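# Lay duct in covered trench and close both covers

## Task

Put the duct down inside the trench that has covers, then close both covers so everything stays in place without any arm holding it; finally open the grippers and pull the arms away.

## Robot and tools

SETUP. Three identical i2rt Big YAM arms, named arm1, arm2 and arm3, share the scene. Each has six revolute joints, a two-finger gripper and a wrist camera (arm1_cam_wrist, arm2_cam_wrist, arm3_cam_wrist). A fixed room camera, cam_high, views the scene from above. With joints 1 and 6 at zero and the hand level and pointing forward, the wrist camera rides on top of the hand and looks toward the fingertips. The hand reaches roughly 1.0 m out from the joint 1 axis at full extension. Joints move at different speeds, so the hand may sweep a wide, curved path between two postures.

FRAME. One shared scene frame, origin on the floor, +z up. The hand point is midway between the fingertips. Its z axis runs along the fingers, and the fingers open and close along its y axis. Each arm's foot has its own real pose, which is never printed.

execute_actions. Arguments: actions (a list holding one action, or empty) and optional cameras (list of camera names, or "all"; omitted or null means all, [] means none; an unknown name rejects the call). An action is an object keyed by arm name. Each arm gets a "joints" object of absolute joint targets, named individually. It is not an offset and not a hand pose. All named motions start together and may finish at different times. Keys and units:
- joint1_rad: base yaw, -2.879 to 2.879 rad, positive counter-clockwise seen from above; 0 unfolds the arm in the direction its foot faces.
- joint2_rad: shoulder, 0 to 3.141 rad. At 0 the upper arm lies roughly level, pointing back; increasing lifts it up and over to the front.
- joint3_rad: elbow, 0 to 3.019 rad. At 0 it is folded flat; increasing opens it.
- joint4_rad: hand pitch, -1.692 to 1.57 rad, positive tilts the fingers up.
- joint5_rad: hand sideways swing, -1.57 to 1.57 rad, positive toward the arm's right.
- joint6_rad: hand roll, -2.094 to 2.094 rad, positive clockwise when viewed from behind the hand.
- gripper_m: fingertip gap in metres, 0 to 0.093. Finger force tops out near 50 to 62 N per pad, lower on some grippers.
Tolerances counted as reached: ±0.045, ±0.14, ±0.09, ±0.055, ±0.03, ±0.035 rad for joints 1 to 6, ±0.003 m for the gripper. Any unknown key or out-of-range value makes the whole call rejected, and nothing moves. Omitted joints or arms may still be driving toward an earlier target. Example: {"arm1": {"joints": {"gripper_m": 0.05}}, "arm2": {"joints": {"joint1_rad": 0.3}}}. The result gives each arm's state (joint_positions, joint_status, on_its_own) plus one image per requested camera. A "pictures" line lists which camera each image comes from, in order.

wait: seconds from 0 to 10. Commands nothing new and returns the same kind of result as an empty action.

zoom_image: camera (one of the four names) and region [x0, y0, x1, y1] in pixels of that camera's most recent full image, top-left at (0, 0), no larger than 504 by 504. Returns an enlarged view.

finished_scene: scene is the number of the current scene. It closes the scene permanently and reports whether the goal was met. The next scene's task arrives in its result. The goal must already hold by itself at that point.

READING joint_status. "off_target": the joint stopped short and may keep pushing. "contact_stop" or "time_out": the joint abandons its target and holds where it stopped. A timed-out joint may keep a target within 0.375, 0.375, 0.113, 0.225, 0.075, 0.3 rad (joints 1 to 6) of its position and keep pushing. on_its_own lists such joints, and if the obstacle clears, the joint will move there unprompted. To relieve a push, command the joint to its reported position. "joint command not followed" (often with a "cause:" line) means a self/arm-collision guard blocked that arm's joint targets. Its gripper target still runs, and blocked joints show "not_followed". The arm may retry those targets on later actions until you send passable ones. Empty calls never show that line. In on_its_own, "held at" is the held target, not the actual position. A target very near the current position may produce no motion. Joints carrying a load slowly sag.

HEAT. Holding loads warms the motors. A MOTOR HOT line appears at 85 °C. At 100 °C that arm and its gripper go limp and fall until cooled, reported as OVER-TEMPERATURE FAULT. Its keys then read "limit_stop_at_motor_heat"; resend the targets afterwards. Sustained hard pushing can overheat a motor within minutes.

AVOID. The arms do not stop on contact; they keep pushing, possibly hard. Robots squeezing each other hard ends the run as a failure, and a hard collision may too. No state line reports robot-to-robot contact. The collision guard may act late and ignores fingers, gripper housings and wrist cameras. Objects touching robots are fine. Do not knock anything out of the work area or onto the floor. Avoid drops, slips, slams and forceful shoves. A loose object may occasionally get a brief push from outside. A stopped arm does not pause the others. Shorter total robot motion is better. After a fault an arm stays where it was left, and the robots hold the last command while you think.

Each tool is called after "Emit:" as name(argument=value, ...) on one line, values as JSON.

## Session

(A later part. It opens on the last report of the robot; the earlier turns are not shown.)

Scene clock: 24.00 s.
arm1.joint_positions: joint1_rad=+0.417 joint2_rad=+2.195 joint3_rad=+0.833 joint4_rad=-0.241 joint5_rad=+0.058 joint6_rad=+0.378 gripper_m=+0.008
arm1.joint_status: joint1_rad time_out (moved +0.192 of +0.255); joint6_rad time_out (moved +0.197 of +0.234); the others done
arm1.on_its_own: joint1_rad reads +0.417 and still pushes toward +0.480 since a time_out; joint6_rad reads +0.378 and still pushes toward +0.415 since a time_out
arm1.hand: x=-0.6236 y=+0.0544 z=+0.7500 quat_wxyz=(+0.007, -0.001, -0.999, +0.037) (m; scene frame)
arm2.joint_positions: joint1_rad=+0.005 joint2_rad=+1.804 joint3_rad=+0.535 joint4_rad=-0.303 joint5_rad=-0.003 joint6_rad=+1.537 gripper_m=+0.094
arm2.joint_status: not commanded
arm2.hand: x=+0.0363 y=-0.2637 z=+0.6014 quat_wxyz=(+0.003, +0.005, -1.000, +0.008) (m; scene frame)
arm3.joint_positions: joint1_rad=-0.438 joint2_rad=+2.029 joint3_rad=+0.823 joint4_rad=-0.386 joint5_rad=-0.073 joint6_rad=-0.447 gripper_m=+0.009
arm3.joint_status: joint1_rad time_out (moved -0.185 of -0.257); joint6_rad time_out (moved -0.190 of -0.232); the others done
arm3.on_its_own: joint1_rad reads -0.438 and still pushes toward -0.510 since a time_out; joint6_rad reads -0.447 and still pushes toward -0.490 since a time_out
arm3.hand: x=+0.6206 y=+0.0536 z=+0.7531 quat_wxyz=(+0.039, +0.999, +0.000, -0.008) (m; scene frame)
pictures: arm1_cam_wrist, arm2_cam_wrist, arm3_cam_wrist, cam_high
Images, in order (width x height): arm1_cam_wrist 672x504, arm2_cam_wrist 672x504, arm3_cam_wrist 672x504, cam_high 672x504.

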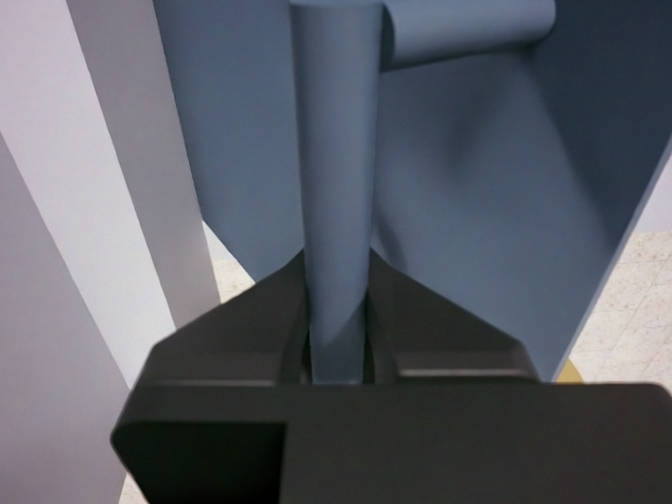

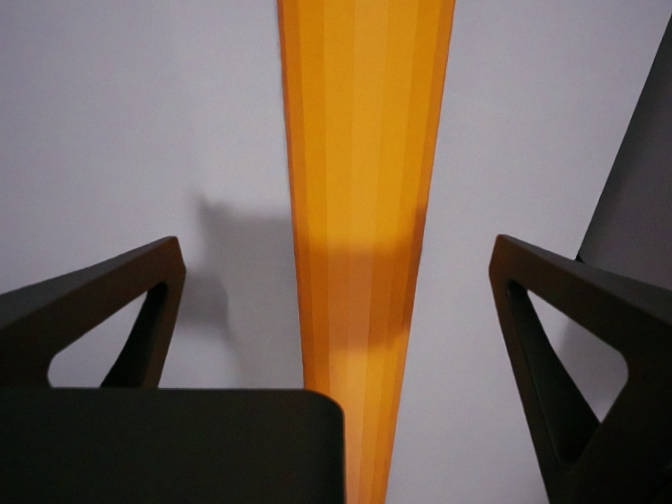

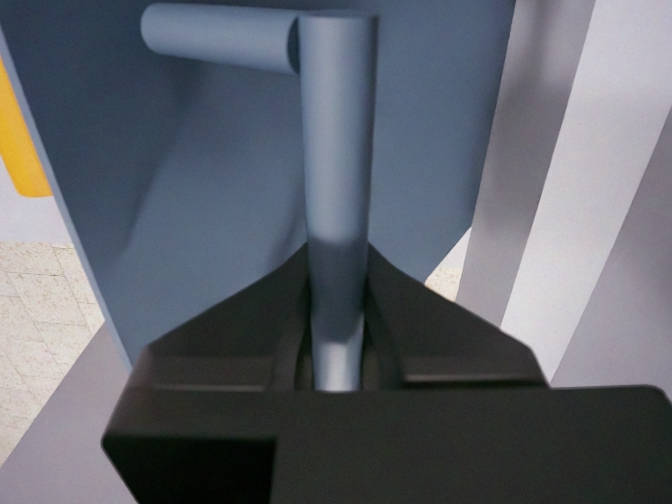

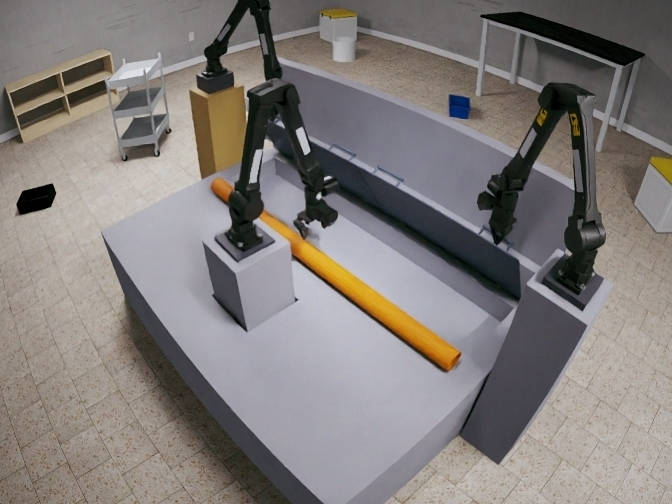

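Emit:
execute_actions(actions=[{"arm1":{"joints":{"joint1_rad":0.445,"joint6_rad":0.378}},"arm3":{"joints":{"joint1_rad":-0.466,"joint6_rad":-0.447}},"arm2":{"joints":{"joint4_rad":0.45,"joint6_rad":0.0}}}], cameras=["arm2_cam_wrist","cam_high"])

Emit:
zoom_image(camera="cam_high", region=[380, 190, 580, 390])

Scene clock: 26.30 s.
arm1.joint_positions: joint1_rad=+0.410 joint2_rad=+2.195 joint3_rad=+0.833 joint4_rad=-0.241 joint5_rad=+0.044 joint6_rad=+0.369 gripper_m=+0.008
arm1.joint_status: all done
arm1.hand: x=-0.6236 y=+0.0541 z=+0.7499 quat_wxyz=(+0.009, +0.001, -1.000, +0.030) (m; scene frame)
arm2.joint_positions: joint1_rad=+0.005 joint2_rad=+1.804 joint3_rad=+0.535 joint4_rad=+0.428 joint5_rad=-0.003 joint6_rad=+0.014 gripper_m=+0.094
arm2.joint_status: all done
arm2.hand: x=+0.0404 y=-0.0985 z=+0.6614 quat_wxyz=(-0.247, +0.650, -0.675, -0.248) (m; scene frame)
arm3.joint_positions: joint1_rad=-0.428 joint2_rad=+2.029 joint3_rad=+0.823 joint4_rad=-0.386 joint5_rad=-0.052 joint6_rad=-0.436 gripper_m=+0.009
arm3.joint_status: all done
arm3.hand: x=+0.6205 y=+0.0530 z=+0.7529 quat_wxyz=(+0.030, +1.000, -0.001, -0.003) (m; scene frame)
pictures: arm2_cam_wrist, cam_high
Images, in order (width x height): arm2_cam_wrist 672x504, cam_high 672x504.

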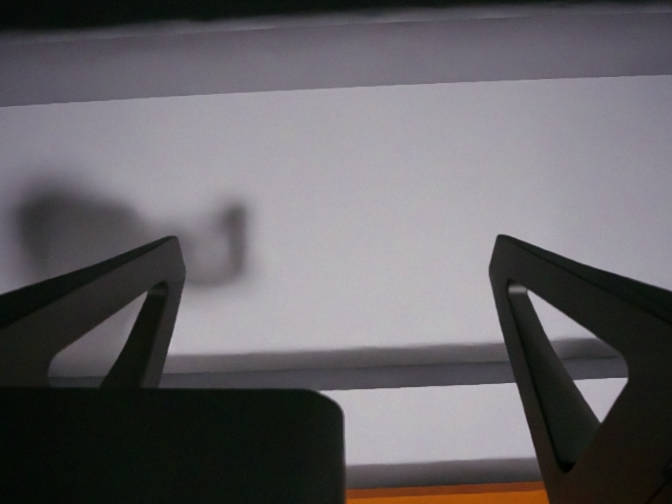

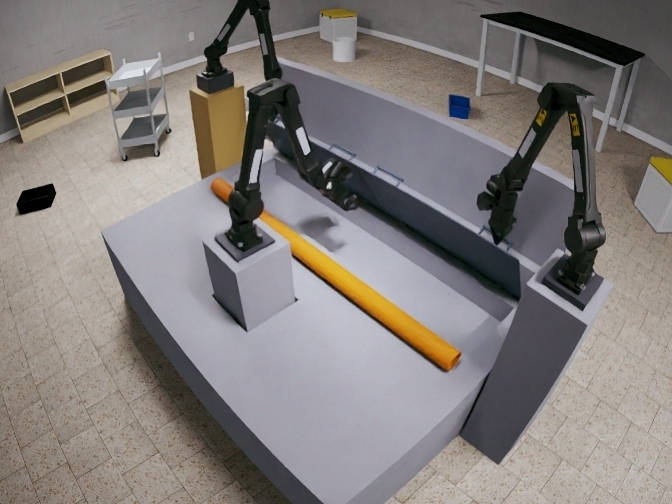

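Region (380, 190, 580, 390) of cam_high's 672x504 image, scaled by 2.520, with more detail than that image has.

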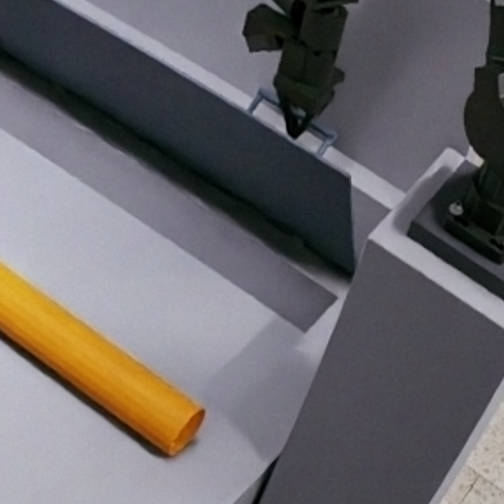

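Emit:
execute_actions(actions=[{"arm2":{"joints":{"joint1_rad":0.04,"joint2_rad":1.952,"joint3_rad":0.503,"joint4_rad":-0.118,"joint6_rad":1.59,"gripper_m":0.093}}}], cameras=["arm2_cam_wrist","cam_high"])

Scene clock: 29.40 s.
arm1.joint_positions: joint1_rad=+0.410 joint2_rad=+2.195 joint3_rad=+0.833 joint4_rad=-0.241 joint5_rad=+0.044 joint6_rad=+0.369 gripper_m=+0.008
arm1.joint_status: not commanded
arm1.hand: x=-0.6236 y=+0.0541 z=+0.7499 quat_wxyz=(+0.009, +0.001, -1.000, +0.030) (m; scene frame)
arm2.joint_positions: joint1_rad=+0.036 joint2_rad=+1.955 joint3_rad=+0.500 joint4_rad=-0.104 joint5_rad=-0.002 joint6_rad=+1.576 gripper_m=+0.093
arm2.joint_status: all done
arm2.hand: x=+0.0275 y=-0.2789 z=+0.5600 quat_wxyz=(+0.003, +0.001, -1.000, +0.001) (m; scene frame)
arm3.joint_positions: joint1_rad=-0.428 joint2_rad=+2.029 joint3_rad=+0.823 joint4_rad=-0.386 joint5_rad=-0.052 joint6_rad=-0.436 gripper_m=+0.009
arm3.joint_status: not commanded
arm3.hand: x=+0.6205 y=+0.0530 z=+0.7529 quat_wxyz=(+0.030, +1.000, -0.001, -0.003) (m; scene frame)
pictures: arm2_cam_wrist, cam_high
Images, in order (width x height): arm2_cam_wrist 672x504, cam_high 672x504.

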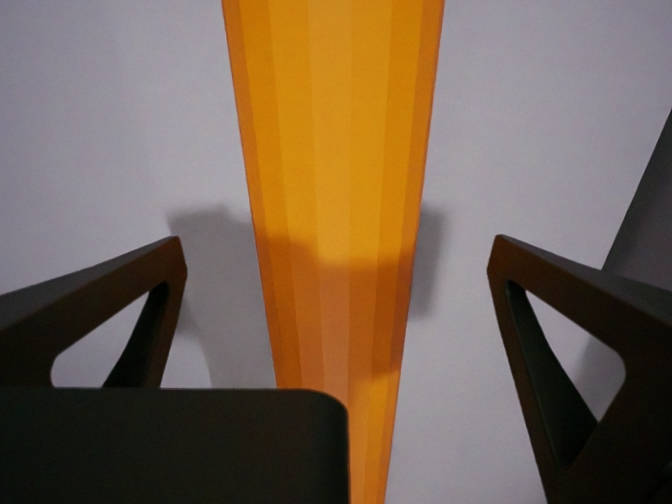

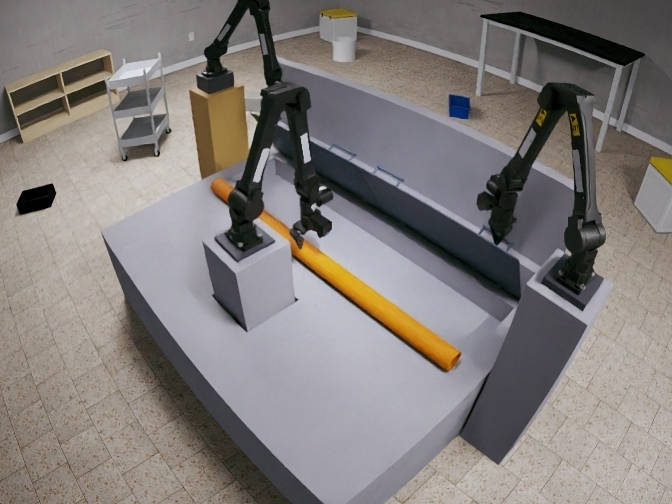

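Emit:
execute_actions(actions=[{"arm2":{"joints":{"joint2_rad":2.156,"joint3_rad":0.546,"joint4_rad":0.06}}}], cameras=["arm2_cam_wrist"])

Emit:
execute_actions(actions=[{"arm2":{"joints":{"joint2_rad":2.343,"joint3_rad":0.611,"joint4_rad":0.183}}}], cameras=["arm2_cam_wrist","cam_high"])

Scene clock: 30.63 s.
arm1.joint_positions: joint1_rad=+0.410 joint2_rad=+2.195 joint3_rad=+0.833 joint4_rad=-0.241 joint5_rad=+0.044 joint6_rad=+0.369 gripper_m=+0.008
arm1.joint_status: not commanded
arm1.hand: x=-0.6236 y=+0.0541 z=+0.7499 quat_wxyz=(+0.009, +0.001, -1.000, +0.030) (m; scene frame)
arm2.joint_positions: joint1_rad=+0.036 joint2_rad=+2.156 joint3_rad=+0.545 joint4_rad=+0.045 joint5_rad=-0.002 joint6_rad=+1.577 gripper_m=+0.093
arm2.joint_status: all done
arm2.hand: x=+0.0274 y=-0.2798 z=+0.5102 quat_wxyz=(+0.003, +0.001, -1.000, +0.005) (m; scene frame)
arm3.joint_positions: joint1_rad=-0.428 joint2_rad=+2.029 joint3_rad=+0.823 joint4_rad=-0.386 joint5_rad=-0.052 joint6_rad=-0.436 gripper_m=+0.009
arm3.joint_status: not commanded
arm3.hand: x=+0.6205 y=+0.0530 z=+0.7529 quat_wxyz=(+0.030, +1.000, -0.001, -0.003) (m; scene frame)
pictures: arm2_cam_wrist
Images, in order (width x height): arm2_cam_wrist 672x504.

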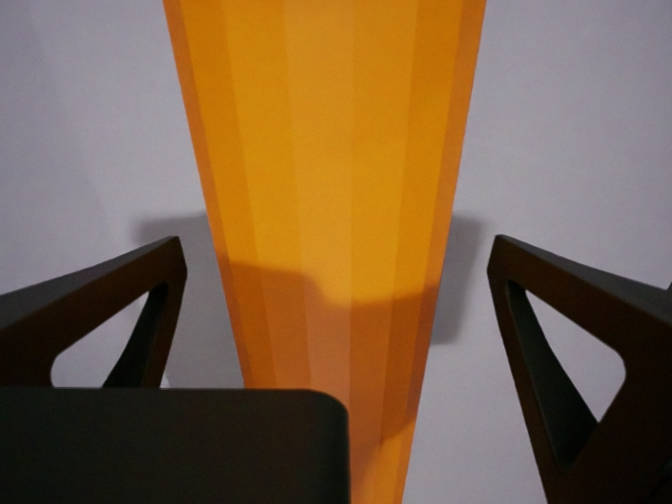

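Scene clock: 31.57 s.
arm1.joint_positions: joint1_rad=+0.410 joint2_rad=+2.195 joint3_rad=+0.833 joint4_rad=-0.241 joint5_rad=+0.044 joint6_rad=+0.369 gripper_m=+0.008
arm1.joint_status: not commanded
arm1.hand: x=-0.6236 y=+0.0541 z=+0.7499 quat_wxyz=(+0.009, +0.001, -1.000, +0.030) (m; scene frame)
arm2.joint_positions: joint1_rad=+0.036 joint2_rad=+2.341 joint3_rad=+0.610 joint4_rad=+0.168 joint5_rad=-0.002 joint6_rad=+1.577 gripper_m=+0.093
arm2.joint_status: all done
arm2.hand: x=+0.0272 y=-0.2786 z=+0.4612 quat_wxyz=(+0.003, +0.000, -1.000, +0.003) (m; scene frame)
arm3.joint_positions: joint1_rad=-0.428 joint2_rad=+2.029 joint3_rad=+0.823 joint4_rad=-0.386 joint5_rad=-0.052 joint6_rad=-0.436 gripper_m=+0.009
arm3.joint_status: not commanded
arm3.hand: x=+0.6205 y=+0.0530 z=+0.7529 quat_wxyz=(+0.030, +1.000, -0.001, -0.003) (m; scene frame)
pictures: arm2_cam_wrist, cam_high
Images, in order (width x height): arm2_cam_wrist 672x504, cam_high 672x504.

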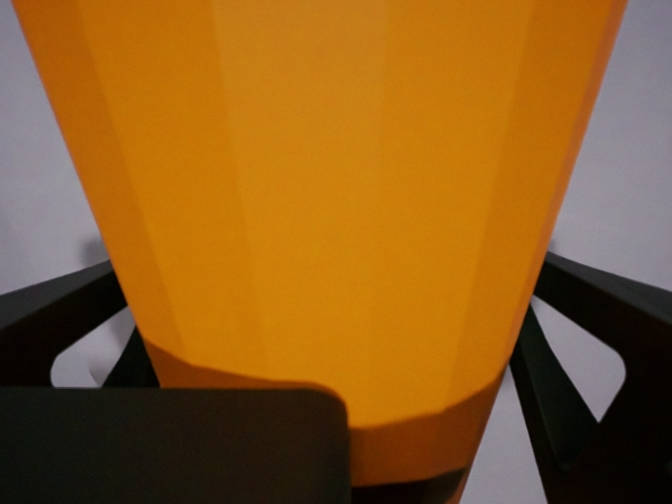

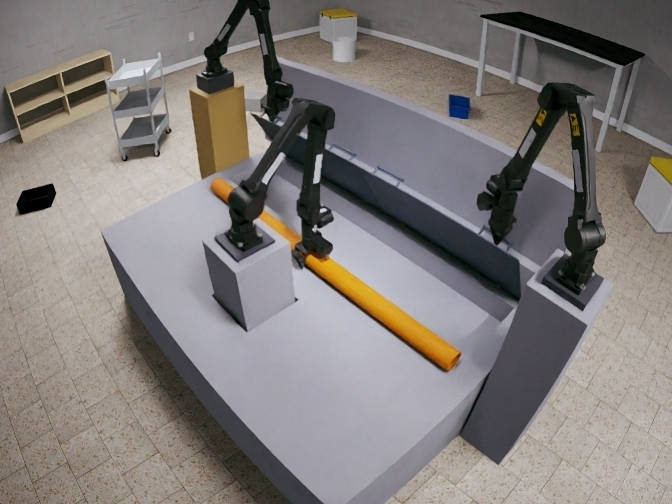

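Emit:
execute_actions(actions=[{"arm2":{"joints":{"joint2_rad":2.37,"joint3_rad":0.62,"joint4_rad":0.2,"gripper_m":0.0}}}], cameras=["arm2_cam_wrist"])

Scene clock: 32.37 s.
arm1.joint_positions: joint1_rad=+0.410 joint2_rad=+2.195 joint3_rad=+0.833 joint4_rad=-0.241 joint5_rad=+0.044 joint6_rad=+0.369 gripper_m=+0.008
arm1.joint_status: not commanded
arm1.hand: x=-0.6236 y=+0.0541 z=+0.7499 quat_wxyz=(+0.009, +0.001, -1.000, +0.030) (m; scene frame)
arm2.joint_positions: joint1_rad=+0.036 joint2_rad=+2.345 joint3_rad=+0.611 joint4_rad=+0.180 joint5_rad=-0.002 joint6_rad=+1.574 gripper_m=+0.073
arm2.joint_status: gripper_m off_target (ended at +0.073, target +0.000); the others done
arm2.hand: x=+0.0272 y=-0.2767 z=+0.4601 quat_wxyz=(+0.003, +0.002, -1.000, -0.001) (m; scene frame)
arm3.joint_positions: joint1_rad=-0.428 joint2_rad=+2.029 joint3_rad=+0.823 joint4_rad=-0.386 joint5_rad=-0.052 joint6_rad=-0.436 gripper_m=+0.009
arm3.joint_status: not commanded
arm3.hand: x=+0.6205 y=+0.0530 z=+0.7529 quat_wxyz=(+0.030, +1.000, -0.001, -0.003) (m; scene frame)
pictures: arm2_cam_wrist
Images, in order (width x height): arm2_cam_wrist 672x504.

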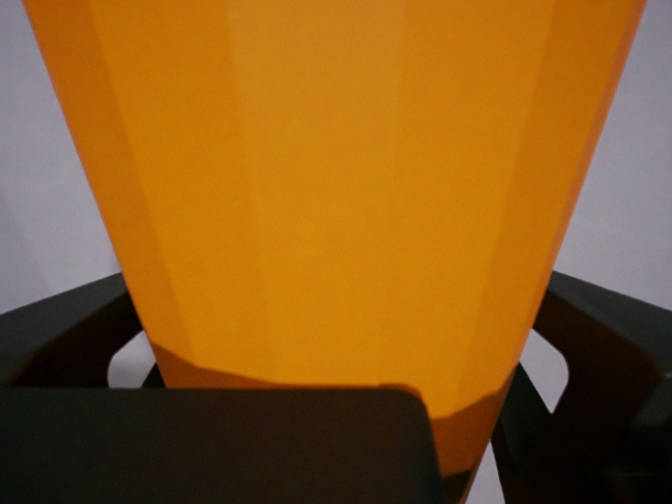

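Gripped. Now a test lift of about 5 cm.

Emit:
execute_actions(actions=[{"arm2":{"joints":{"joint2_rad":2.14,"joint3_rad":0.546,"joint4_rad":0.05}}}], cameras=["arm2_cam_wrist","cam_high"])

Scene clock: 33.60 s.
arm1.joint_positions: joint1_rad=+0.410 joint2_rad=+2.195 joint3_rad=+0.833 joint4_rad=-0.241 joint5_rad=+0.044 joint6_rad=+0.369 gripper_m=+0.008
arm1.joint_status: not commanded
arm1.hand: x=-0.6236 y=+0.0541 z=+0.7499 quat_wxyz=(+0.009, +0.001, -1.000, +0.030) (m; scene frame)
arm2.joint_positions: joint1_rad=+0.036 joint2_rad=+2.183 joint3_rad=+0.554 joint4_rad=+0.056 joint5_rad=-0.001 joint6_rad=+1.578 gripper_m=+0.073
arm2.joint_status: all done
arm2.hand: x=+0.0276 y=-0.2813 z=+0.5032 quat_wxyz=(+0.002, +0.000, -1.000, +0.009) (m; scene frame)
arm3.joint_positions: joint1_rad=-0.428 joint2_rad=+2.029 joint3_rad=+0.823 joint4_rad=-0.386 joint5_rad=-0.052 joint6_rad=-0.436 gripper_m=+0.009
arm3.joint_status: not commanded
arm3.hand: x=+0.6205 y=+0.0530 z=+0.7529 quat_wxyz=(+0.030, +1.000, -0.001, -0.003) (m; scene frame)
pictures: arm2_cam_wrist, cam_high
Images, in order (width x height): arm2_cam_wrist 672x504, cam_high 672x504.

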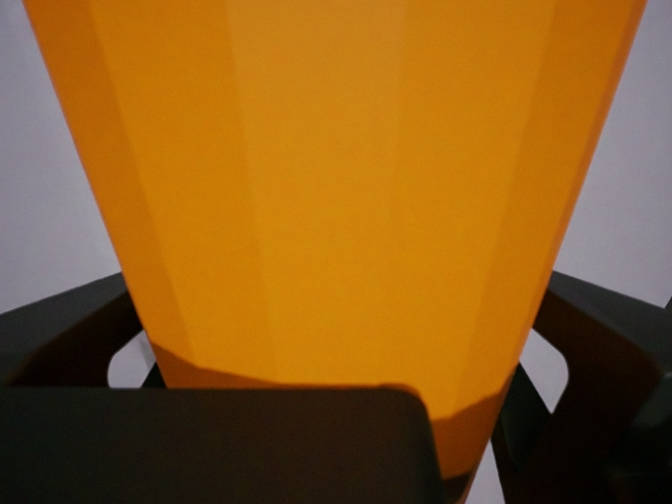

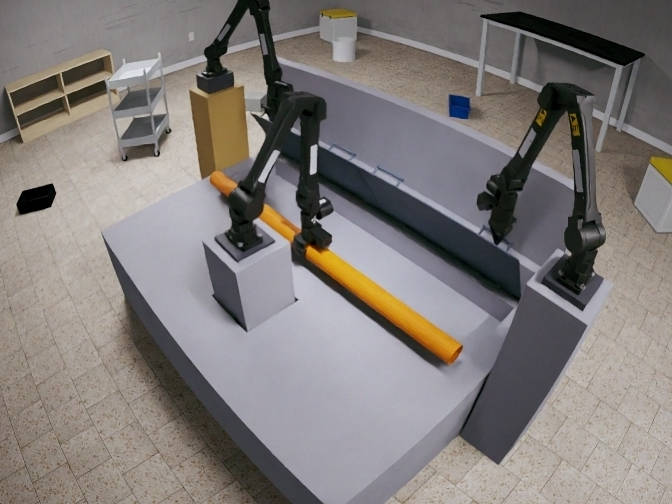

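Emit:
execute_actions(actions=[{"arm2":{"joints":{"joint1_rad":0.092,"joint2_rad":2.17,"joint3_rad":1.07,"joint4_rad":-0.4,"joint6_rad":1.64}}}], cameras=["arm2_cam_wrist","cam_high"])

Scene clock: 39.67 s.
arm1.joint_positions: joint1_rad=+0.410 joint2_rad=+2.195 joint3_rad=+0.833 joint4_rad=-0.241 joint5_rad=+0.044 joint6_rad=+0.369 gripper_m=+0.008
arm1.joint_status: not commanded
arm1.hand: x=-0.6236 y=+0.0541 z=+0.7499 quat_wxyz=(+0.009, +0.001, -1.000, +0.030) (m; scene frame)
arm2.joint_positions: joint1_rad=+0.091 joint2_rad=+2.227 joint3_rad=+1.043 joint4_rad=-0.392 joint5_rad=+0.001 joint6_rad=+1.630 gripper_m=+0.073
arm2.joint_status: all done
arm2.hand: x=+0.0022 y=-0.1048 z=+0.5159 quat_wxyz=(+0.001, +0.001, -1.000, +0.010) (m; scene frame)
arm3.joint_positions: joint1_rad=-0.428 joint2_rad=+2.029 joint3_rad=+0.823 joint4_rad=-0.386 joint5_rad=-0.052 joint6_rad=-0.436 gripper_m=+0.009
arm3.joint_status: not commanded
arm3.hand: x=+0.6205 y=+0.0530 z=+0.7529 quat_wxyz=(+0.030, +1.000, -0.001, -0.003) (m; scene frame)
pictures: arm2_cam_wrist, cam_high
Images, in order (width x height): arm2_cam_wrist 672x504, cam_high 672x504.

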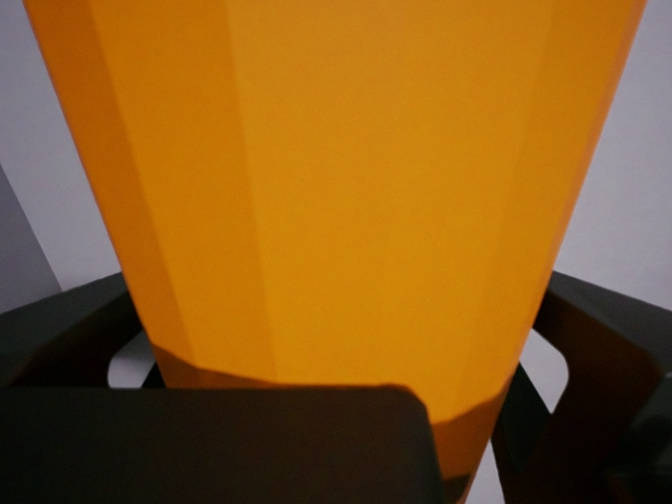

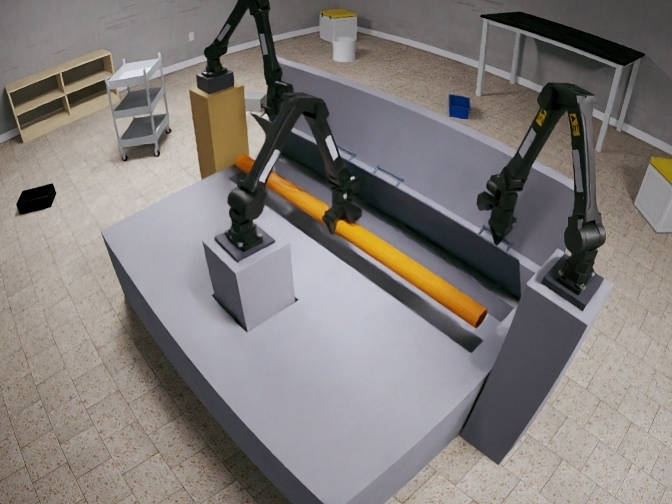

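Emit:
execute_actions(actions=[{"arm2":{"joints":{"joint2_rad":2.415,"joint3_rad":1.205,"joint4_rad":-0.27}}}], cameras=["cam_high"])

Emit:
zoom_image(camera="cam_high", region=[400, 240, 560, 400])

Emit:
zoom_image(camera="cam_high", region=[200, 120, 320, 240])

Scene clock: 41.10 s.
arm1.joint_positions: joint1_rad=+0.410 joint2_rad=+2.195 joint3_rad=+0.833 joint4_rad=-0.241 joint5_rad=+0.044 joint6_rad=+0.369 gripper_m=+0.008
arm1.joint_status: not commanded
arm1.hand: x=-0.6236 y=+0.0541 z=+0.7499 quat_wxyz=(+0.009, +0.001, -1.000, +0.030) (m; scene frame)
arm2.joint_positions: joint1_rad=+0.091 joint2_rad=+2.494 joint3_rad=+1.179 joint4_rad=-0.268 joint5_rad=+0.001 joint6_rad=+1.630 gripper_m=+0.073
arm2.joint_status: all done
arm2.hand: x=+0.0014 y=-0.0971 z=+0.4157 quat_wxyz=(+0.001, +0.001, -1.000, +0.013) (m; scene frame)
arm3.joint_positions: joint1_rad=-0.428 joint2_rad=+2.029 joint3_rad=+0.823 joint4_rad=-0.386 joint5_rad=-0.052 joint6_rad=-0.436 gripper_m=+0.009
arm3.joint_status: not commanded
arm3.hand: x=+0.6205 y=+0.0530 z=+0.7529 quat_wxyz=(+0.030, +1.000, -0.001, -0.003) (m; scene frame)
pictures: cam_high
Images, in order (width x height): cam_high 672x504.

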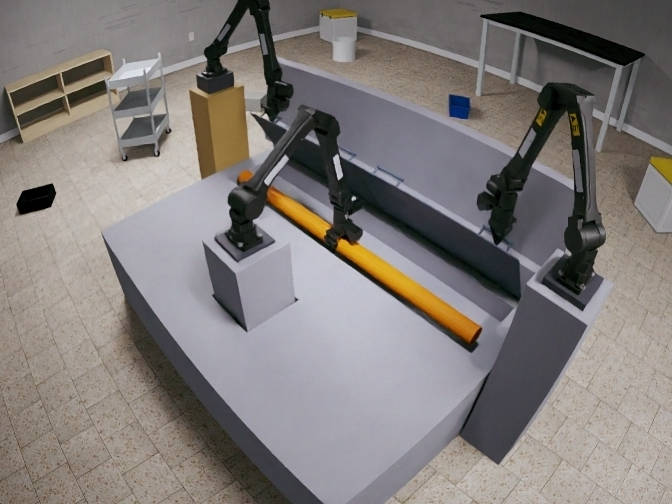

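Region (400, 240, 560, 400) of cam_high's 672x504 image, scaled by 3.150, with more detail than that image has.

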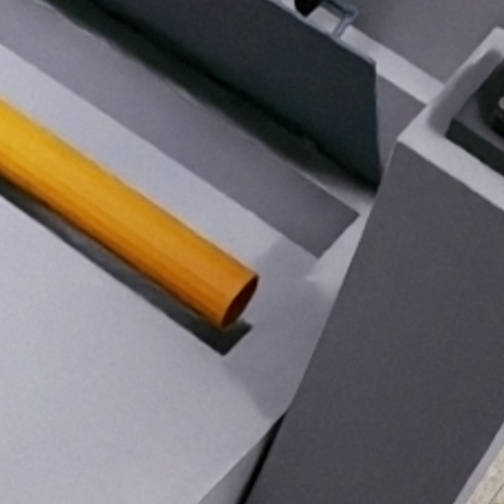

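Region (200, 120, 320, 240) of cam_high's 672x504 image, scaled by 4.200, with more detail than that image has.

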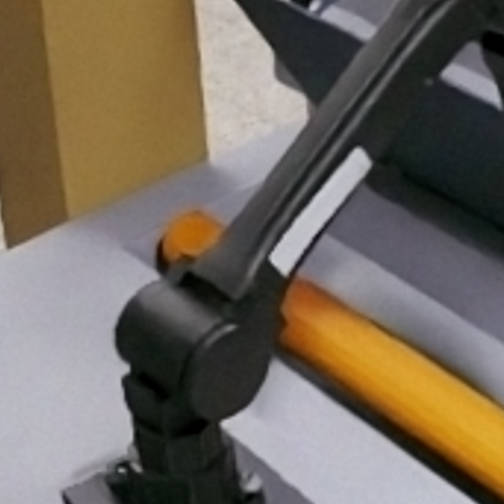

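Emit:
execute_actions(actions=[{"arm2":{"joints":{"joint2_rad":2.595,"joint3_rad":1.365,"joint4_rad":-0.215}}}], cameras=["cam_high"])

Scene clock: 42.20 s.
arm1.joint_positions: joint1_rad=+0.410 joint2_rad=+2.195 joint3_rad=+0.833 joint4_rad=-0.241 joint5_rad=+0.044 joint6_rad=+0.369 gripper_m=+0.008
arm1.joint_status: not commanded
arm1.hand: x=-0.6236 y=+0.0541 z=+0.7499 quat_wxyz=(+0.009, +0.001, -1.000, +0.030) (m; scene frame)
arm2.joint_positions: joint1_rad=+0.091 joint2_rad=+2.664 joint3_rad=+1.344 joint4_rad=-0.216 joint5_rad=+0.001 joint6_rad=+1.630 gripper_m=+0.073
arm2.joint_status: all done
arm2.hand: x=-0.0010 y=-0.0636 z=+0.3545 quat_wxyz=(+0.002, +0.001, -1.000, -0.010) (m; scene frame)
arm3.joint_positions: joint1_rad=-0.428 joint2_rad=+2.029 joint3_rad=+0.823 joint4_rad=-0.386 joint5_rad=-0.052 joint6_rad=-0.436 gripper_m=+0.009
arm3.joint_status: not commanded
arm3.hand: x=+0.6205 y=+0.0530 z=+0.7529 quat_wxyz=(+0.030, +1.000, -0.001, -0.003) (m; scene frame)
pictures: cam_high
Images, in order (width x height): cam_high 672x504.

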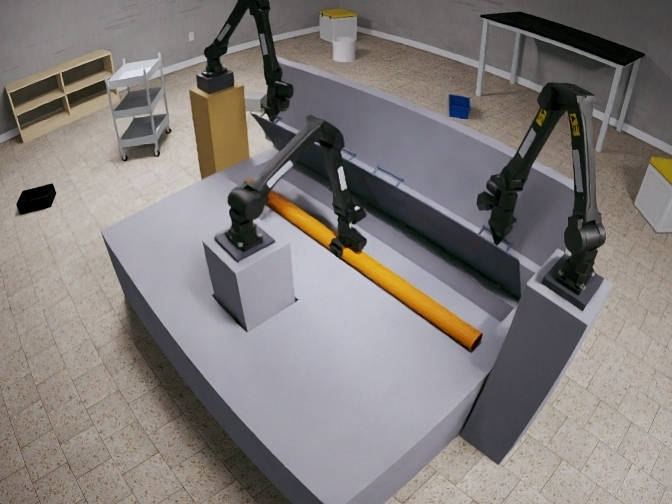

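Emit:
execute_actions(actions=[{"arm2":{"joints":{"joint2_rad":2.66,"joint3_rad":1.385,"joint4_rad":-0.2}}}], cameras=["cam_high"])

Scene clock: 42.83 s.
arm1.joint_positions: joint1_rad=+0.410 joint2_rad=+2.195 joint3_rad=+0.833 joint4_rad=-0.241 joint5_rad=+0.044 joint6_rad=+0.369 gripper_m=+0.008
arm1.joint_status: not commanded
arm1.hand: x=-0.6236 y=+0.0541 z=+0.7499 quat_wxyz=(+0.009, +0.001, -1.000, +0.030) (m; scene frame)
arm2.joint_positions: joint1_rad=+0.091 joint2_rad=+2.674 joint3_rad=+1.350 joint4_rad=-0.216 joint5_rad=+0.001 joint6_rad=+1.630 gripper_m=+0.073
arm2.joint_status: all done
arm2.hand: x=-0.0010 y=-0.0650 z=+0.3506 quat_wxyz=(+0.002, +0.001, -1.000, -0.008) (m; scene frame)
arm3.joint_positions: joint1_rad=-0.428 joint2_rad=+2.029 joint3_rad=+0.823 joint4_rad=-0.386 joint5_rad=-0.052 joint6_rad=-0.436 gripper_m=+0.009
arm3.joint_status: not commanded
arm3.hand: x=+0.6205 y=+0.0530 z=+0.7529 quat_wxyz=(+0.030, +1.000, -0.001, -0.003) (m; scene frame)
pictures: cam_high
Images, in order (width x height): cam_high 672x504.

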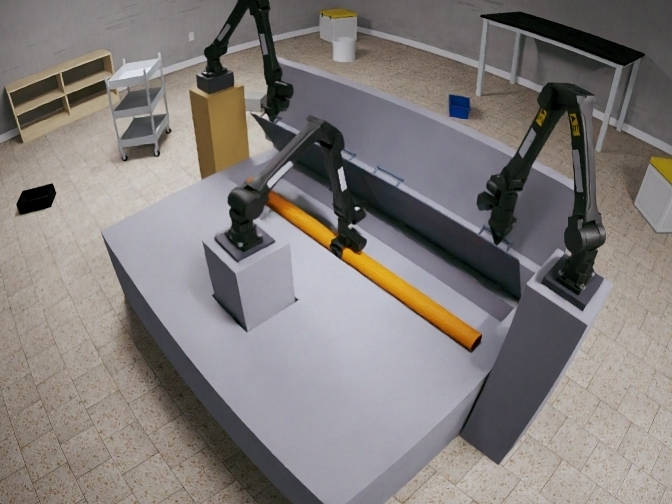

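Emit:
execute_actions(actions=[], cameras=["arm2_cam_wrist"])

Scene clock: 42.87 s.
arm1.joint_positions: joint1_rad=+0.410 joint2_rad=+2.195 joint3_rad=+0.833 joint4_rad=-0.241 joint5_rad=+0.044 joint6_rad=+0.369 gripper_m=+0.008
arm1.joint_status: not commanded
arm1.hand: x=-0.6236 y=+0.0541 z=+0.7499 quat_wxyz=(+0.009, +0.001, -1.000, +0.030) (m; scene frame)
arm2.joint_positions: joint1_rad=+0.091 joint2_rad=+2.674 joint3_rad=+1.350 joint4_rad=-0.216 joint5_rad=+0.001 joint6_rad=+1.630 gripper_m=+0.073
arm2.joint_status: all done
arm2.hand: x=-0.0010 y=-0.0650 z=+0.3506 quat_wxyz=(+0.002, +0.001, -1.000, -0.008) (m; scene frame)
arm3.joint_positions: joint1_rad=-0.428 joint2_rad=+2.029 joint3_rad=+0.823 joint4_rad=-0.386 joint5_rad=-0.052 joint6_rad=-0.436 gripper_m=+0.009
arm3.joint_status: not commanded
arm3.hand: x=+0.6205 y=+0.0530 z=+0.7529 quat_wxyz=(+0.030, +1.000, -0.001, -0.003) (m; scene frame)
pictures: arm2_cam_wrist
Images, in order (width x height): arm2_cam_wrist 672x504.

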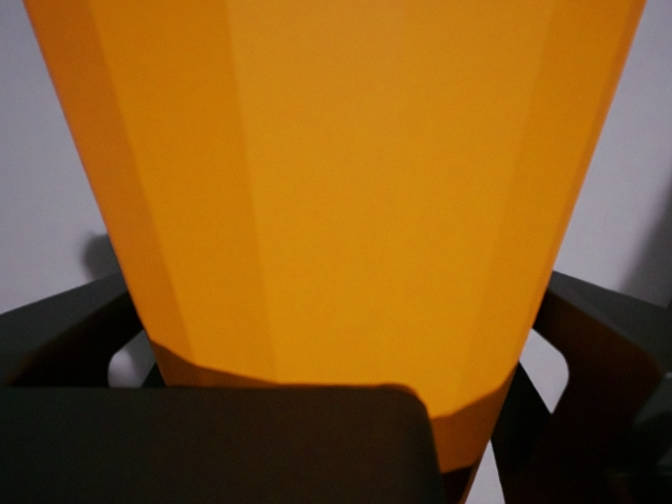

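Emit:
execute_actions(actions=[{"arm2":{"joints":{"joint2_rad":2.668,"joint3_rad":1.352,"joint4_rad":-0.216,"gripper_m":0.093}}}], cameras=["arm2_cam_wrist"])

Scene clock: 43.63 s.
arm1.joint_positions: joint1_rad=+0.410 joint2_rad=+2.195 joint3_rad=+0.833 joint4_rad=-0.241 joint5_rad=+0.044 joint6_rad=+0.369 gripper_m=+0.008
arm1.joint_status: not commanded
arm1.hand: x=-0.6236 y=+0.0541 z=+0.7499 quat_wxyz=(+0.009, +0.001, -1.000, +0.030) (m; scene frame)
arm2.joint_positions: joint1_rad=+0.091 joint2_rad=+2.673 joint3_rad=+1.348 joint4_rad=-0.216 joint5_rad=+0.001 joint6_rad=+1.630 gripper_m=+0.093
arm2.joint_status: all done
arm2.hand: x=-0.0009 y=-0.0657 z=+0.3506 quat_wxyz=(+0.002, +0.001, -1.000, -0.008) (m; scene frame)
arm3.joint_positions: joint1_rad=-0.428 joint2_rad=+2.029 joint3_rad=+0.823 joint4_rad=-0.386 joint5_rad=-0.052 joint6_rad=-0.436 gripper_m=+0.009
arm3.joint_status: not commanded
arm3.hand: x=+0.6205 y=+0.0530 z=+0.7529 quat_wxyz=(+0.030, +1.000, -0.001, -0.003) (m; scene frame)
pictures: arm2_cam_wrist
Images, in order (width x height): arm2_cam_wrist 672x504.

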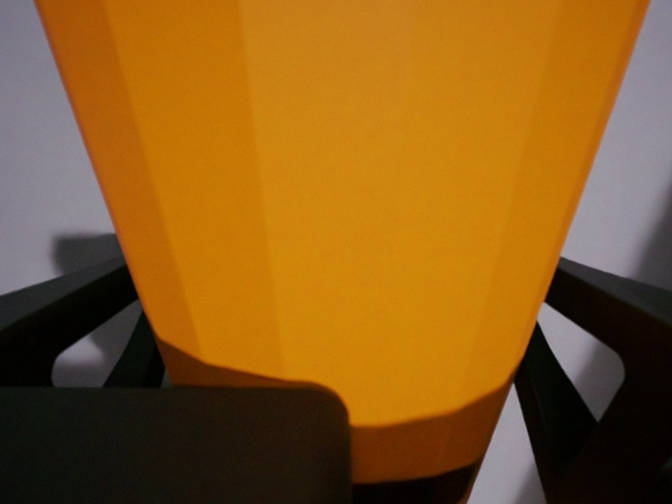

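Emit:
execute_actions(actions=[{"arm2":{"joints":{"joint2_rad":2.435,"joint3_rad":1.2,"joint4_rad":-0.31}}}], cameras=["arm2_cam_wrist"])

Emit:
execute_actions(actions=[{"arm2":{"joints":{"joint1_rad":0,"joint2_rad":1.1,"joint3_rad":0.79,"joint4_rad":-1.0,"joint6_rad":0}}}], cameras=["arm2_cam_wrist","cam_high"])

Scene clock: 44.97 s.
arm1.joint_positions: joint1_rad=+0.410 joint2_rad=+2.195 joint3_rad=+0.833 joint4_rad=-0.241 joint5_rad=+0.044 joint6_rad=+0.369 gripper_m=+0.008
arm1.joint_status: not commanded
arm1.hand: x=-0.6236 y=+0.0541 z=+0.7499 quat_wxyz=(+0.009, +0.001, -1.000, +0.030) (m; scene frame)
arm2.joint_positions: joint1_rad=+0.091 joint2_rad=+2.418 joint3_rad=+1.197 joint4_rad=-0.301 joint5_rad=+0.000 joint6_rad=+1.630 gripper_m=+0.093
arm2.joint_status: all done
arm2.hand: x=-0.0008 y=-0.0615 z=+0.4517 quat_wxyz=(+0.003, +0.001, -1.000, -0.017) (m; scene frame)
arm3.joint_positions: joint1_rad=-0.428 joint2_rad=+2.029 joint3_rad=+0.823 joint4_rad=-0.386 joint5_rad=-0.052 joint6_rad=-0.436 gripper_m=+0.009
arm3.joint_status: not commanded
arm3.hand: x=+0.6205 y=+0.0530 z=+0.7529 quat_wxyz=(+0.030, +1.000, -0.001, -0.003) (m; scene frame)
pictures: arm2_cam_wrist
Images, in order (width x height): arm2_cam_wrist 672x504.

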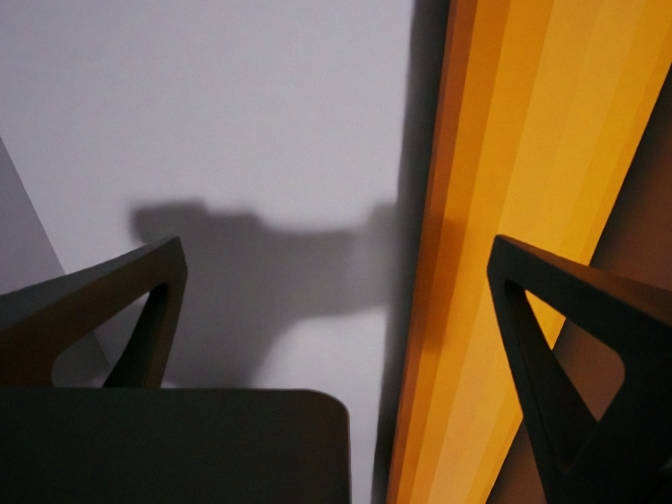

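Scene clock: 47.17 s.
arm1.joint_positions: joint1_rad=+0.410 joint2_rad=+2.195 joint3_rad=+0.833 joint4_rad=-0.241 joint5_rad=+0.044 joint6_rad=+0.369 gripper_m=+0.008
arm1.joint_status: not commanded
arm1.hand: x=-0.6236 y=+0.0541 z=+0.7499 quat_wxyz=(+0.009, +0.001, -1.000, +0.030) (m; scene frame)
arm2.joint_positions: joint1_rad=-0.009 joint2_rad=+1.097 joint3_rad=+0.788 joint4_rad=-0.986 joint5_rad=+0.000 joint6_rad=+0.014 gripper_m=+0.093
arm2.joint_status: all done
arm2.hand: x=+0.0436 y=-0.2078 z=+0.8739 quat_wxyz=(-0.093, +0.683, -0.719, -0.092) (m; scene frame)
arm3.joint_positions: joint1_rad=-0.428 joint2_rad=+2.029 joint3_rad=+0.823 joint4_rad=-0.386 joint5_rad=-0.052 joint6_rad=-0.436 gripper_m=+0.009
arm3.joint_status: not commanded
arm3.hand: x=+0.6205 y=+0.0530 z=+0.7529 quat_wxyz=(+0.030, +1.000, -0.001, -0.003) (m; scene frame)
pictures: arm2_cam_wrist, cam_high
Images, in order (width x height): arm2_cam_wrist 672x504, cam_high 672x504.

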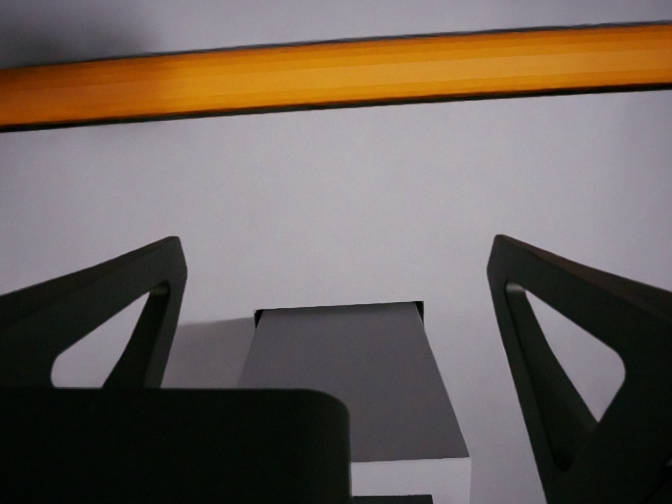

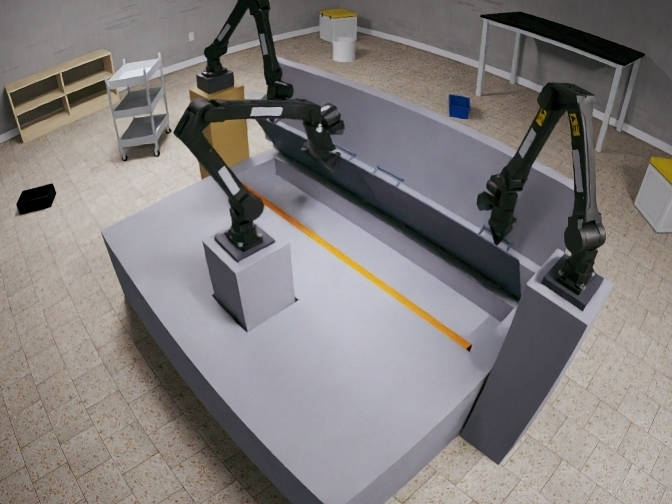

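Emit:
execute_actions(actions=[{"arm1":{"joints":{"joint1_rad":0.255,"joint2_rad":2.265,"joint3_rad":0.8,"joint4_rad":-0.09,"joint6_rad":0.172}},"arm3":{"joints":{"joint1_rad":-0.288,"joint2_rad":2.09,"joint3_rad":0.76,"joint4_rad":-0.226,"joint6_rad":-0.254}},"arm2":{"joints":{"joint2_rad":0.6,"joint3_rad":0.79}}}], cameras=[])

Emit:
execute_actions(actions=[{"arm1":{"joints":{"joint1_rad":0.029,"joint2_rad":2.49,"joint3_rad":0.891,"joint4_rad":0.045,"joint6_rad":-0.055}},"arm3":{"joints":{"joint1_rad":-0.06,"joint2_rad":2.317,"joint3_rad":0.803,"joint4_rad":-0.04,"joint6_rad":-0.028}}}], cameras=["cam_high"])

Scene clock: 48.60 s.
arm1.joint_positions: joint1_rad=+0.216 joint2_rad=+2.302 joint3_rad=+0.808 joint4_rad=-0.081 joint5_rad=+0.017 joint6_rad=+0.173 gripper_m=+0.008
arm1.joint_status: all done
arm1.hand: x=-0.6225 y=-0.0137 z=+0.7117 quat_wxyz=(+0.003, +0.001, -1.000, +0.012) (m; scene frame)
arm2.joint_positions: joint1_rad=-0.009 joint2_rad=+0.592 joint3_rad=+0.784 joint4_rad=-0.986 joint5_rad=+0.000 joint6_rad=+0.014 gripper_m=+0.093
arm2.joint_status: all done
arm2.hand: x=+0.0423 y=-0.2531 z=+1.0243 quat_wxyz=(-0.265, +0.639, -0.673, -0.261) (m; scene frame)
arm3.joint_positions: joint1_rad=-0.244 joint2_rad=+2.118 joint3_rad=+0.767 joint4_rad=-0.223 joint5_rad=-0.029 joint6_rad=-0.252 gripper_m=+0.009
arm3.joint_status: all done
arm3.hand: x=+0.6201 y=-0.0148 z=+0.7154 quat_wxyz=(+0.016, +1.000, -0.001, -0.004) (m; scene frame)
pictures: none
No camera images: the call's "cameras" was empty. Leave "cameras" out to get every camera's image.

Scene clock: 49.67 s.
arm1.joint_positions: joint1_rad=-0.014 joint2_rad=+2.541 joint3_rad=+0.914 joint4_rad=+0.056 joint5_rad=+0.019 joint6_rad=-0.056 gripper_m=+0.008
arm1.joint_status: all done
arm1.hand: x=-0.6210 y=-0.0955 z=+0.6332 quat_wxyz=(+0.003, +0.001, -1.000, +0.013) (m; scene frame)
arm2.joint_positions: joint1_rad=-0.009 joint2_rad=+0.592 joint3_rad=+0.784 joint4_rad=-0.986 joint5_rad=+0.000 joint6_rad=+0.014 gripper_m=+0.093
arm2.joint_status: not commanded
arm2.hand: x=+0.0423 y=-0.2531 z=+1.0243 quat_wxyz=(-0.265, +0.639, -0.673, -0.261) (m; scene frame)
arm3.joint_positions: joint1_rad=-0.018 joint2_rad=+2.360 joint3_rad=+0.817 joint4_rad=-0.029 joint5_rad=-0.026 joint6_rad=-0.026 gripper_m=+0.009
arm3.joint_status: all done
arm3.hand: x=+0.6203 y=-0.0954 z=+0.6371 quat_wxyz=(+0.014, +1.000, +0.000, -0.002) (m; scene frame)
pictures: cam_high
Images, in order (width x height): cam_high 672x504.

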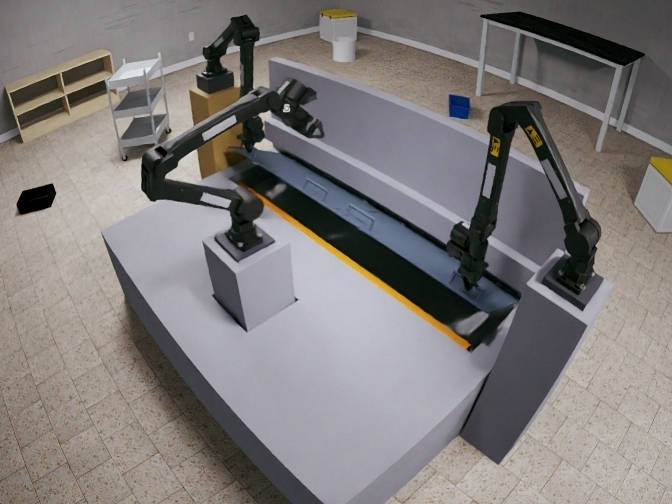

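Emit:
execute_actions(actions=[{"arm1":{"joints":{"joint1_rad":-0.145,"joint2_rad":2.768,"joint3_rad":1.094,"joint4_rad":0.103,"joint6_rad":-0.21}},"arm3":{"joints":{"joint1_rad":0.121,"joint2_rad":2.612,"joint3_rad":0.96,"joint4_rad":0.081,"joint6_rad":0.137}}}], cameras=[])

Emit:
execute_actions(actions=[{"arm1":{"joints":{"joint1_rad":-0.19,"joint2_rad":2.885,"joint3_rad":1.225,"joint4_rad":0.103,"joint6_rad":-0.245}},"arm3":{"joints":{"joint1_rad":0.165,"joint2_rad":2.735,"joint3_rad":1.07,"joint4_rad":0.11,"joint6_rad":0.17}}}], cameras=[])

Scene clock: 50.83 s.
arm1.joint_positions: joint1_rad=-0.168 joint2_rad=+2.815 joint3_rad=+1.131 joint4_rad=+0.121 joint5_rad=+0.003 joint6_rad=-0.210 gripper_m=+0.008
arm1.joint_status: all done
arm1.hand: x=-0.6196 y=-0.1488 z=+0.5345 quat_wxyz=(-0.001, +0.001, -1.000, +0.006) (m; scene frame)
arm2.joint_positions: joint1_rad=-0.009 joint2_rad=+0.592 joint3_rad=+0.784 joint4_rad=-0.986 joint5_rad=+0.000 joint6_rad=+0.014 gripper_m=+0.093
arm2.joint_status: not commanded
arm2.hand: x=+0.0423 y=-0.2531 z=+1.0243 quat_wxyz=(-0.265, +0.639, -0.673, -0.261) (m; scene frame)
arm3.joint_positions: joint1_rad=+0.143 joint2_rad=+2.655 joint3_rad=+0.988 joint4_rad=+0.094 joint5_rad=-0.008 joint6_rad=+0.135 gripper_m=+0.009
arm3.joint_status: all done
arm3.hand: x=+0.6210 y=-0.1488 z=+0.5371 quat_wxyz=(+0.005, +1.000, -0.001, +0.000) (m; scene frame)
pictures: none
No camera images: the call's "cameras" was empty. Leave "cameras" out to get every camera's image.

Scene clock: 51.73 s.
arm1.joint_positions: joint1_rad=-0.200 joint2_rad=+2.933 joint3_rad=+1.251 joint4_rad=+0.115 joint5_rad=+0.000 joint6_rad=-0.242 gripper_m=+0.008
arm1.joint_status: all done
arm1.hand: x=-0.6184 y=-0.1609 z=+0.4893 quat_wxyz=(+0.001, +0.000, -1.000, +0.004) (m; scene frame)
arm2.joint_positions: joint1_rad=-0.009 joint2_rad=+0.592 joint3_rad=+0.784 joint4_rad=-0.986 joint5_rad=+0.000 joint6_rad=+0.014 gripper_m=+0.093
arm2.joint_status: not commanded
arm2.hand: x=+0.0423 y=-0.2531 z=+1.0243 quat_wxyz=(-0.265, +0.639, -0.673, -0.261) (m; scene frame)
arm3.joint_positions: joint1_rad=+0.179 joint2_rad=+2.782 joint3_rad=+1.090 joint4_rad=+0.116 joint5_rad=-0.004 joint6_rad=+0.170 gripper_m=+0.009
arm3.joint_status: all done
arm3.hand: x=+0.6204 y=-0.1607 z=+0.4909 quat_wxyz=(+0.003, +1.000, +0.000, +0.001) (m; scene frame)
pictures: none
No camera images: the call's "cameras" was empty. Leave "cameras" out to get every camera's image.

Emit:
execute_actions(actions=[{"arm1":{"joints":{"joint1_rad":-0.21,"joint2_rad":2.98,"joint3_rad":1.305,"joint4_rad":0.106,"joint6_rad":-0.254}},"arm3":{"joints":{"joint1_rad":0.185,"joint2_rad":2.84,"joint3_rad":1.142,"joint4_rad":0.126,"joint6_rad":0.177}}}], cameras=["cam_high"])

Emit:
execute_actions(actions=[{"arm1":{"joints":{"gripper_m":0.06}},"arm3":{"joints":{"gripper_m":0.06}}}], cameras=["arm1_cam_wrist","arm3_cam_wrist"])

Scene clock: 52.50 s.
arm1.joint_positions: joint1_rad=-0.209 joint2_rad=+2.983 joint3_rad=+1.302 joint4_rad=+0.113 joint5_rad=-0.002 joint6_rad=-0.251 gripper_m=+0.008
arm1.joint_status: all done
arm1.hand: x=-0.6185 y=-0.1641 z=+0.4702 quat_wxyz=(+0.001, +0.000, -1.000, +0.003) (m; scene frame)
arm2.joint_positions: joint1_rad=-0.009 joint2_rad=+0.592 joint3_rad=+0.784 joint4_rad=-0.986 joint5_rad=+0.000 joint6_rad=+0.014 gripper_m=+0.093
arm2.joint_status: not commanded
arm2.hand: x=+0.0423 y=-0.2531 z=+1.0243 quat_wxyz=(-0.265, +0.639, -0.673, -0.261) (m; scene frame)
arm3.joint_positions: joint1_rad=+0.187 joint2_rad=+2.827 joint3_rad=+1.130 joint4_rad=+0.119 joint5_rad=-0.002 joint6_rad=+0.178 gripper_m=+0.009
arm3.joint_status: all done
arm3.hand: x=+0.6204 y=-0.1634 z=+0.4741 quat_wxyz=(+0.002, +1.000, +0.000, +0.001) (m; scene frame)
pictures: cam_high
Images, in order (width x height): cam_high 672x504.

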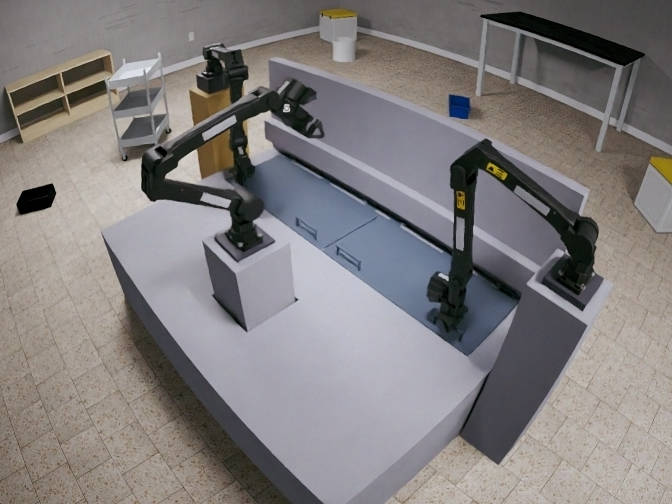

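Scene clock: 53.13 s.
arm1.joint_positions: joint1_rad=-0.209 joint2_rad=+2.983 joint3_rad=+1.302 joint4_rad=+0.113 joint5_rad=-0.002 joint6_rad=-0.251 gripper_m=+0.060
arm1.joint_status: all done
arm1.hand: x=-0.6185 y=-0.1641 z=+0.4702 quat_wxyz=(+0.001, +0.000, -1.000, +0.003) (m; scene frame)
arm2.joint_positions: joint1_rad=-0.009 joint2_rad=+0.592 joint3_rad=+0.784 joint4_rad=-0.986 joint5_rad=+0.000 joint6_rad=+0.014 gripper_m=+0.093
arm2.joint_status: not commanded
arm2.hand: x=+0.0423 y=-0.2531 z=+1.0243 quat_wxyz=(-0.265, +0.639, -0.673, -0.261) (m; scene frame)
arm3.joint_positions: joint1_rad=+0.187 joint2_rad=+2.827 joint3_rad=+1.135 joint4_rad=+0.119 joint5_rad=-0.002 joint6_rad=+0.178 gripper_m=+0.060
arm3.joint_status: all done
arm3.hand: x=+0.6176 y=-0.1639 z=+0.4739 quat_wxyz=(+0.002, +1.000, +0.000, -0.001) (m; scene frame)
pictures: arm1_cam_wrist, arm3_cam_wrist
Images, in order (width x height): arm1_cam_wrist 672x504, arm3_cam_wrist 672x504.

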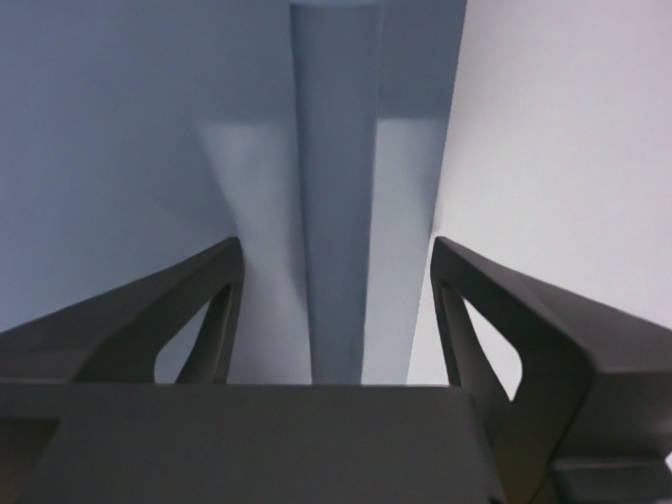

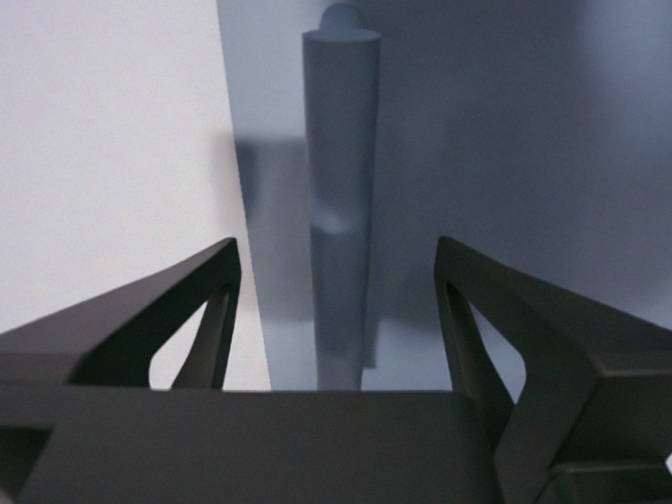

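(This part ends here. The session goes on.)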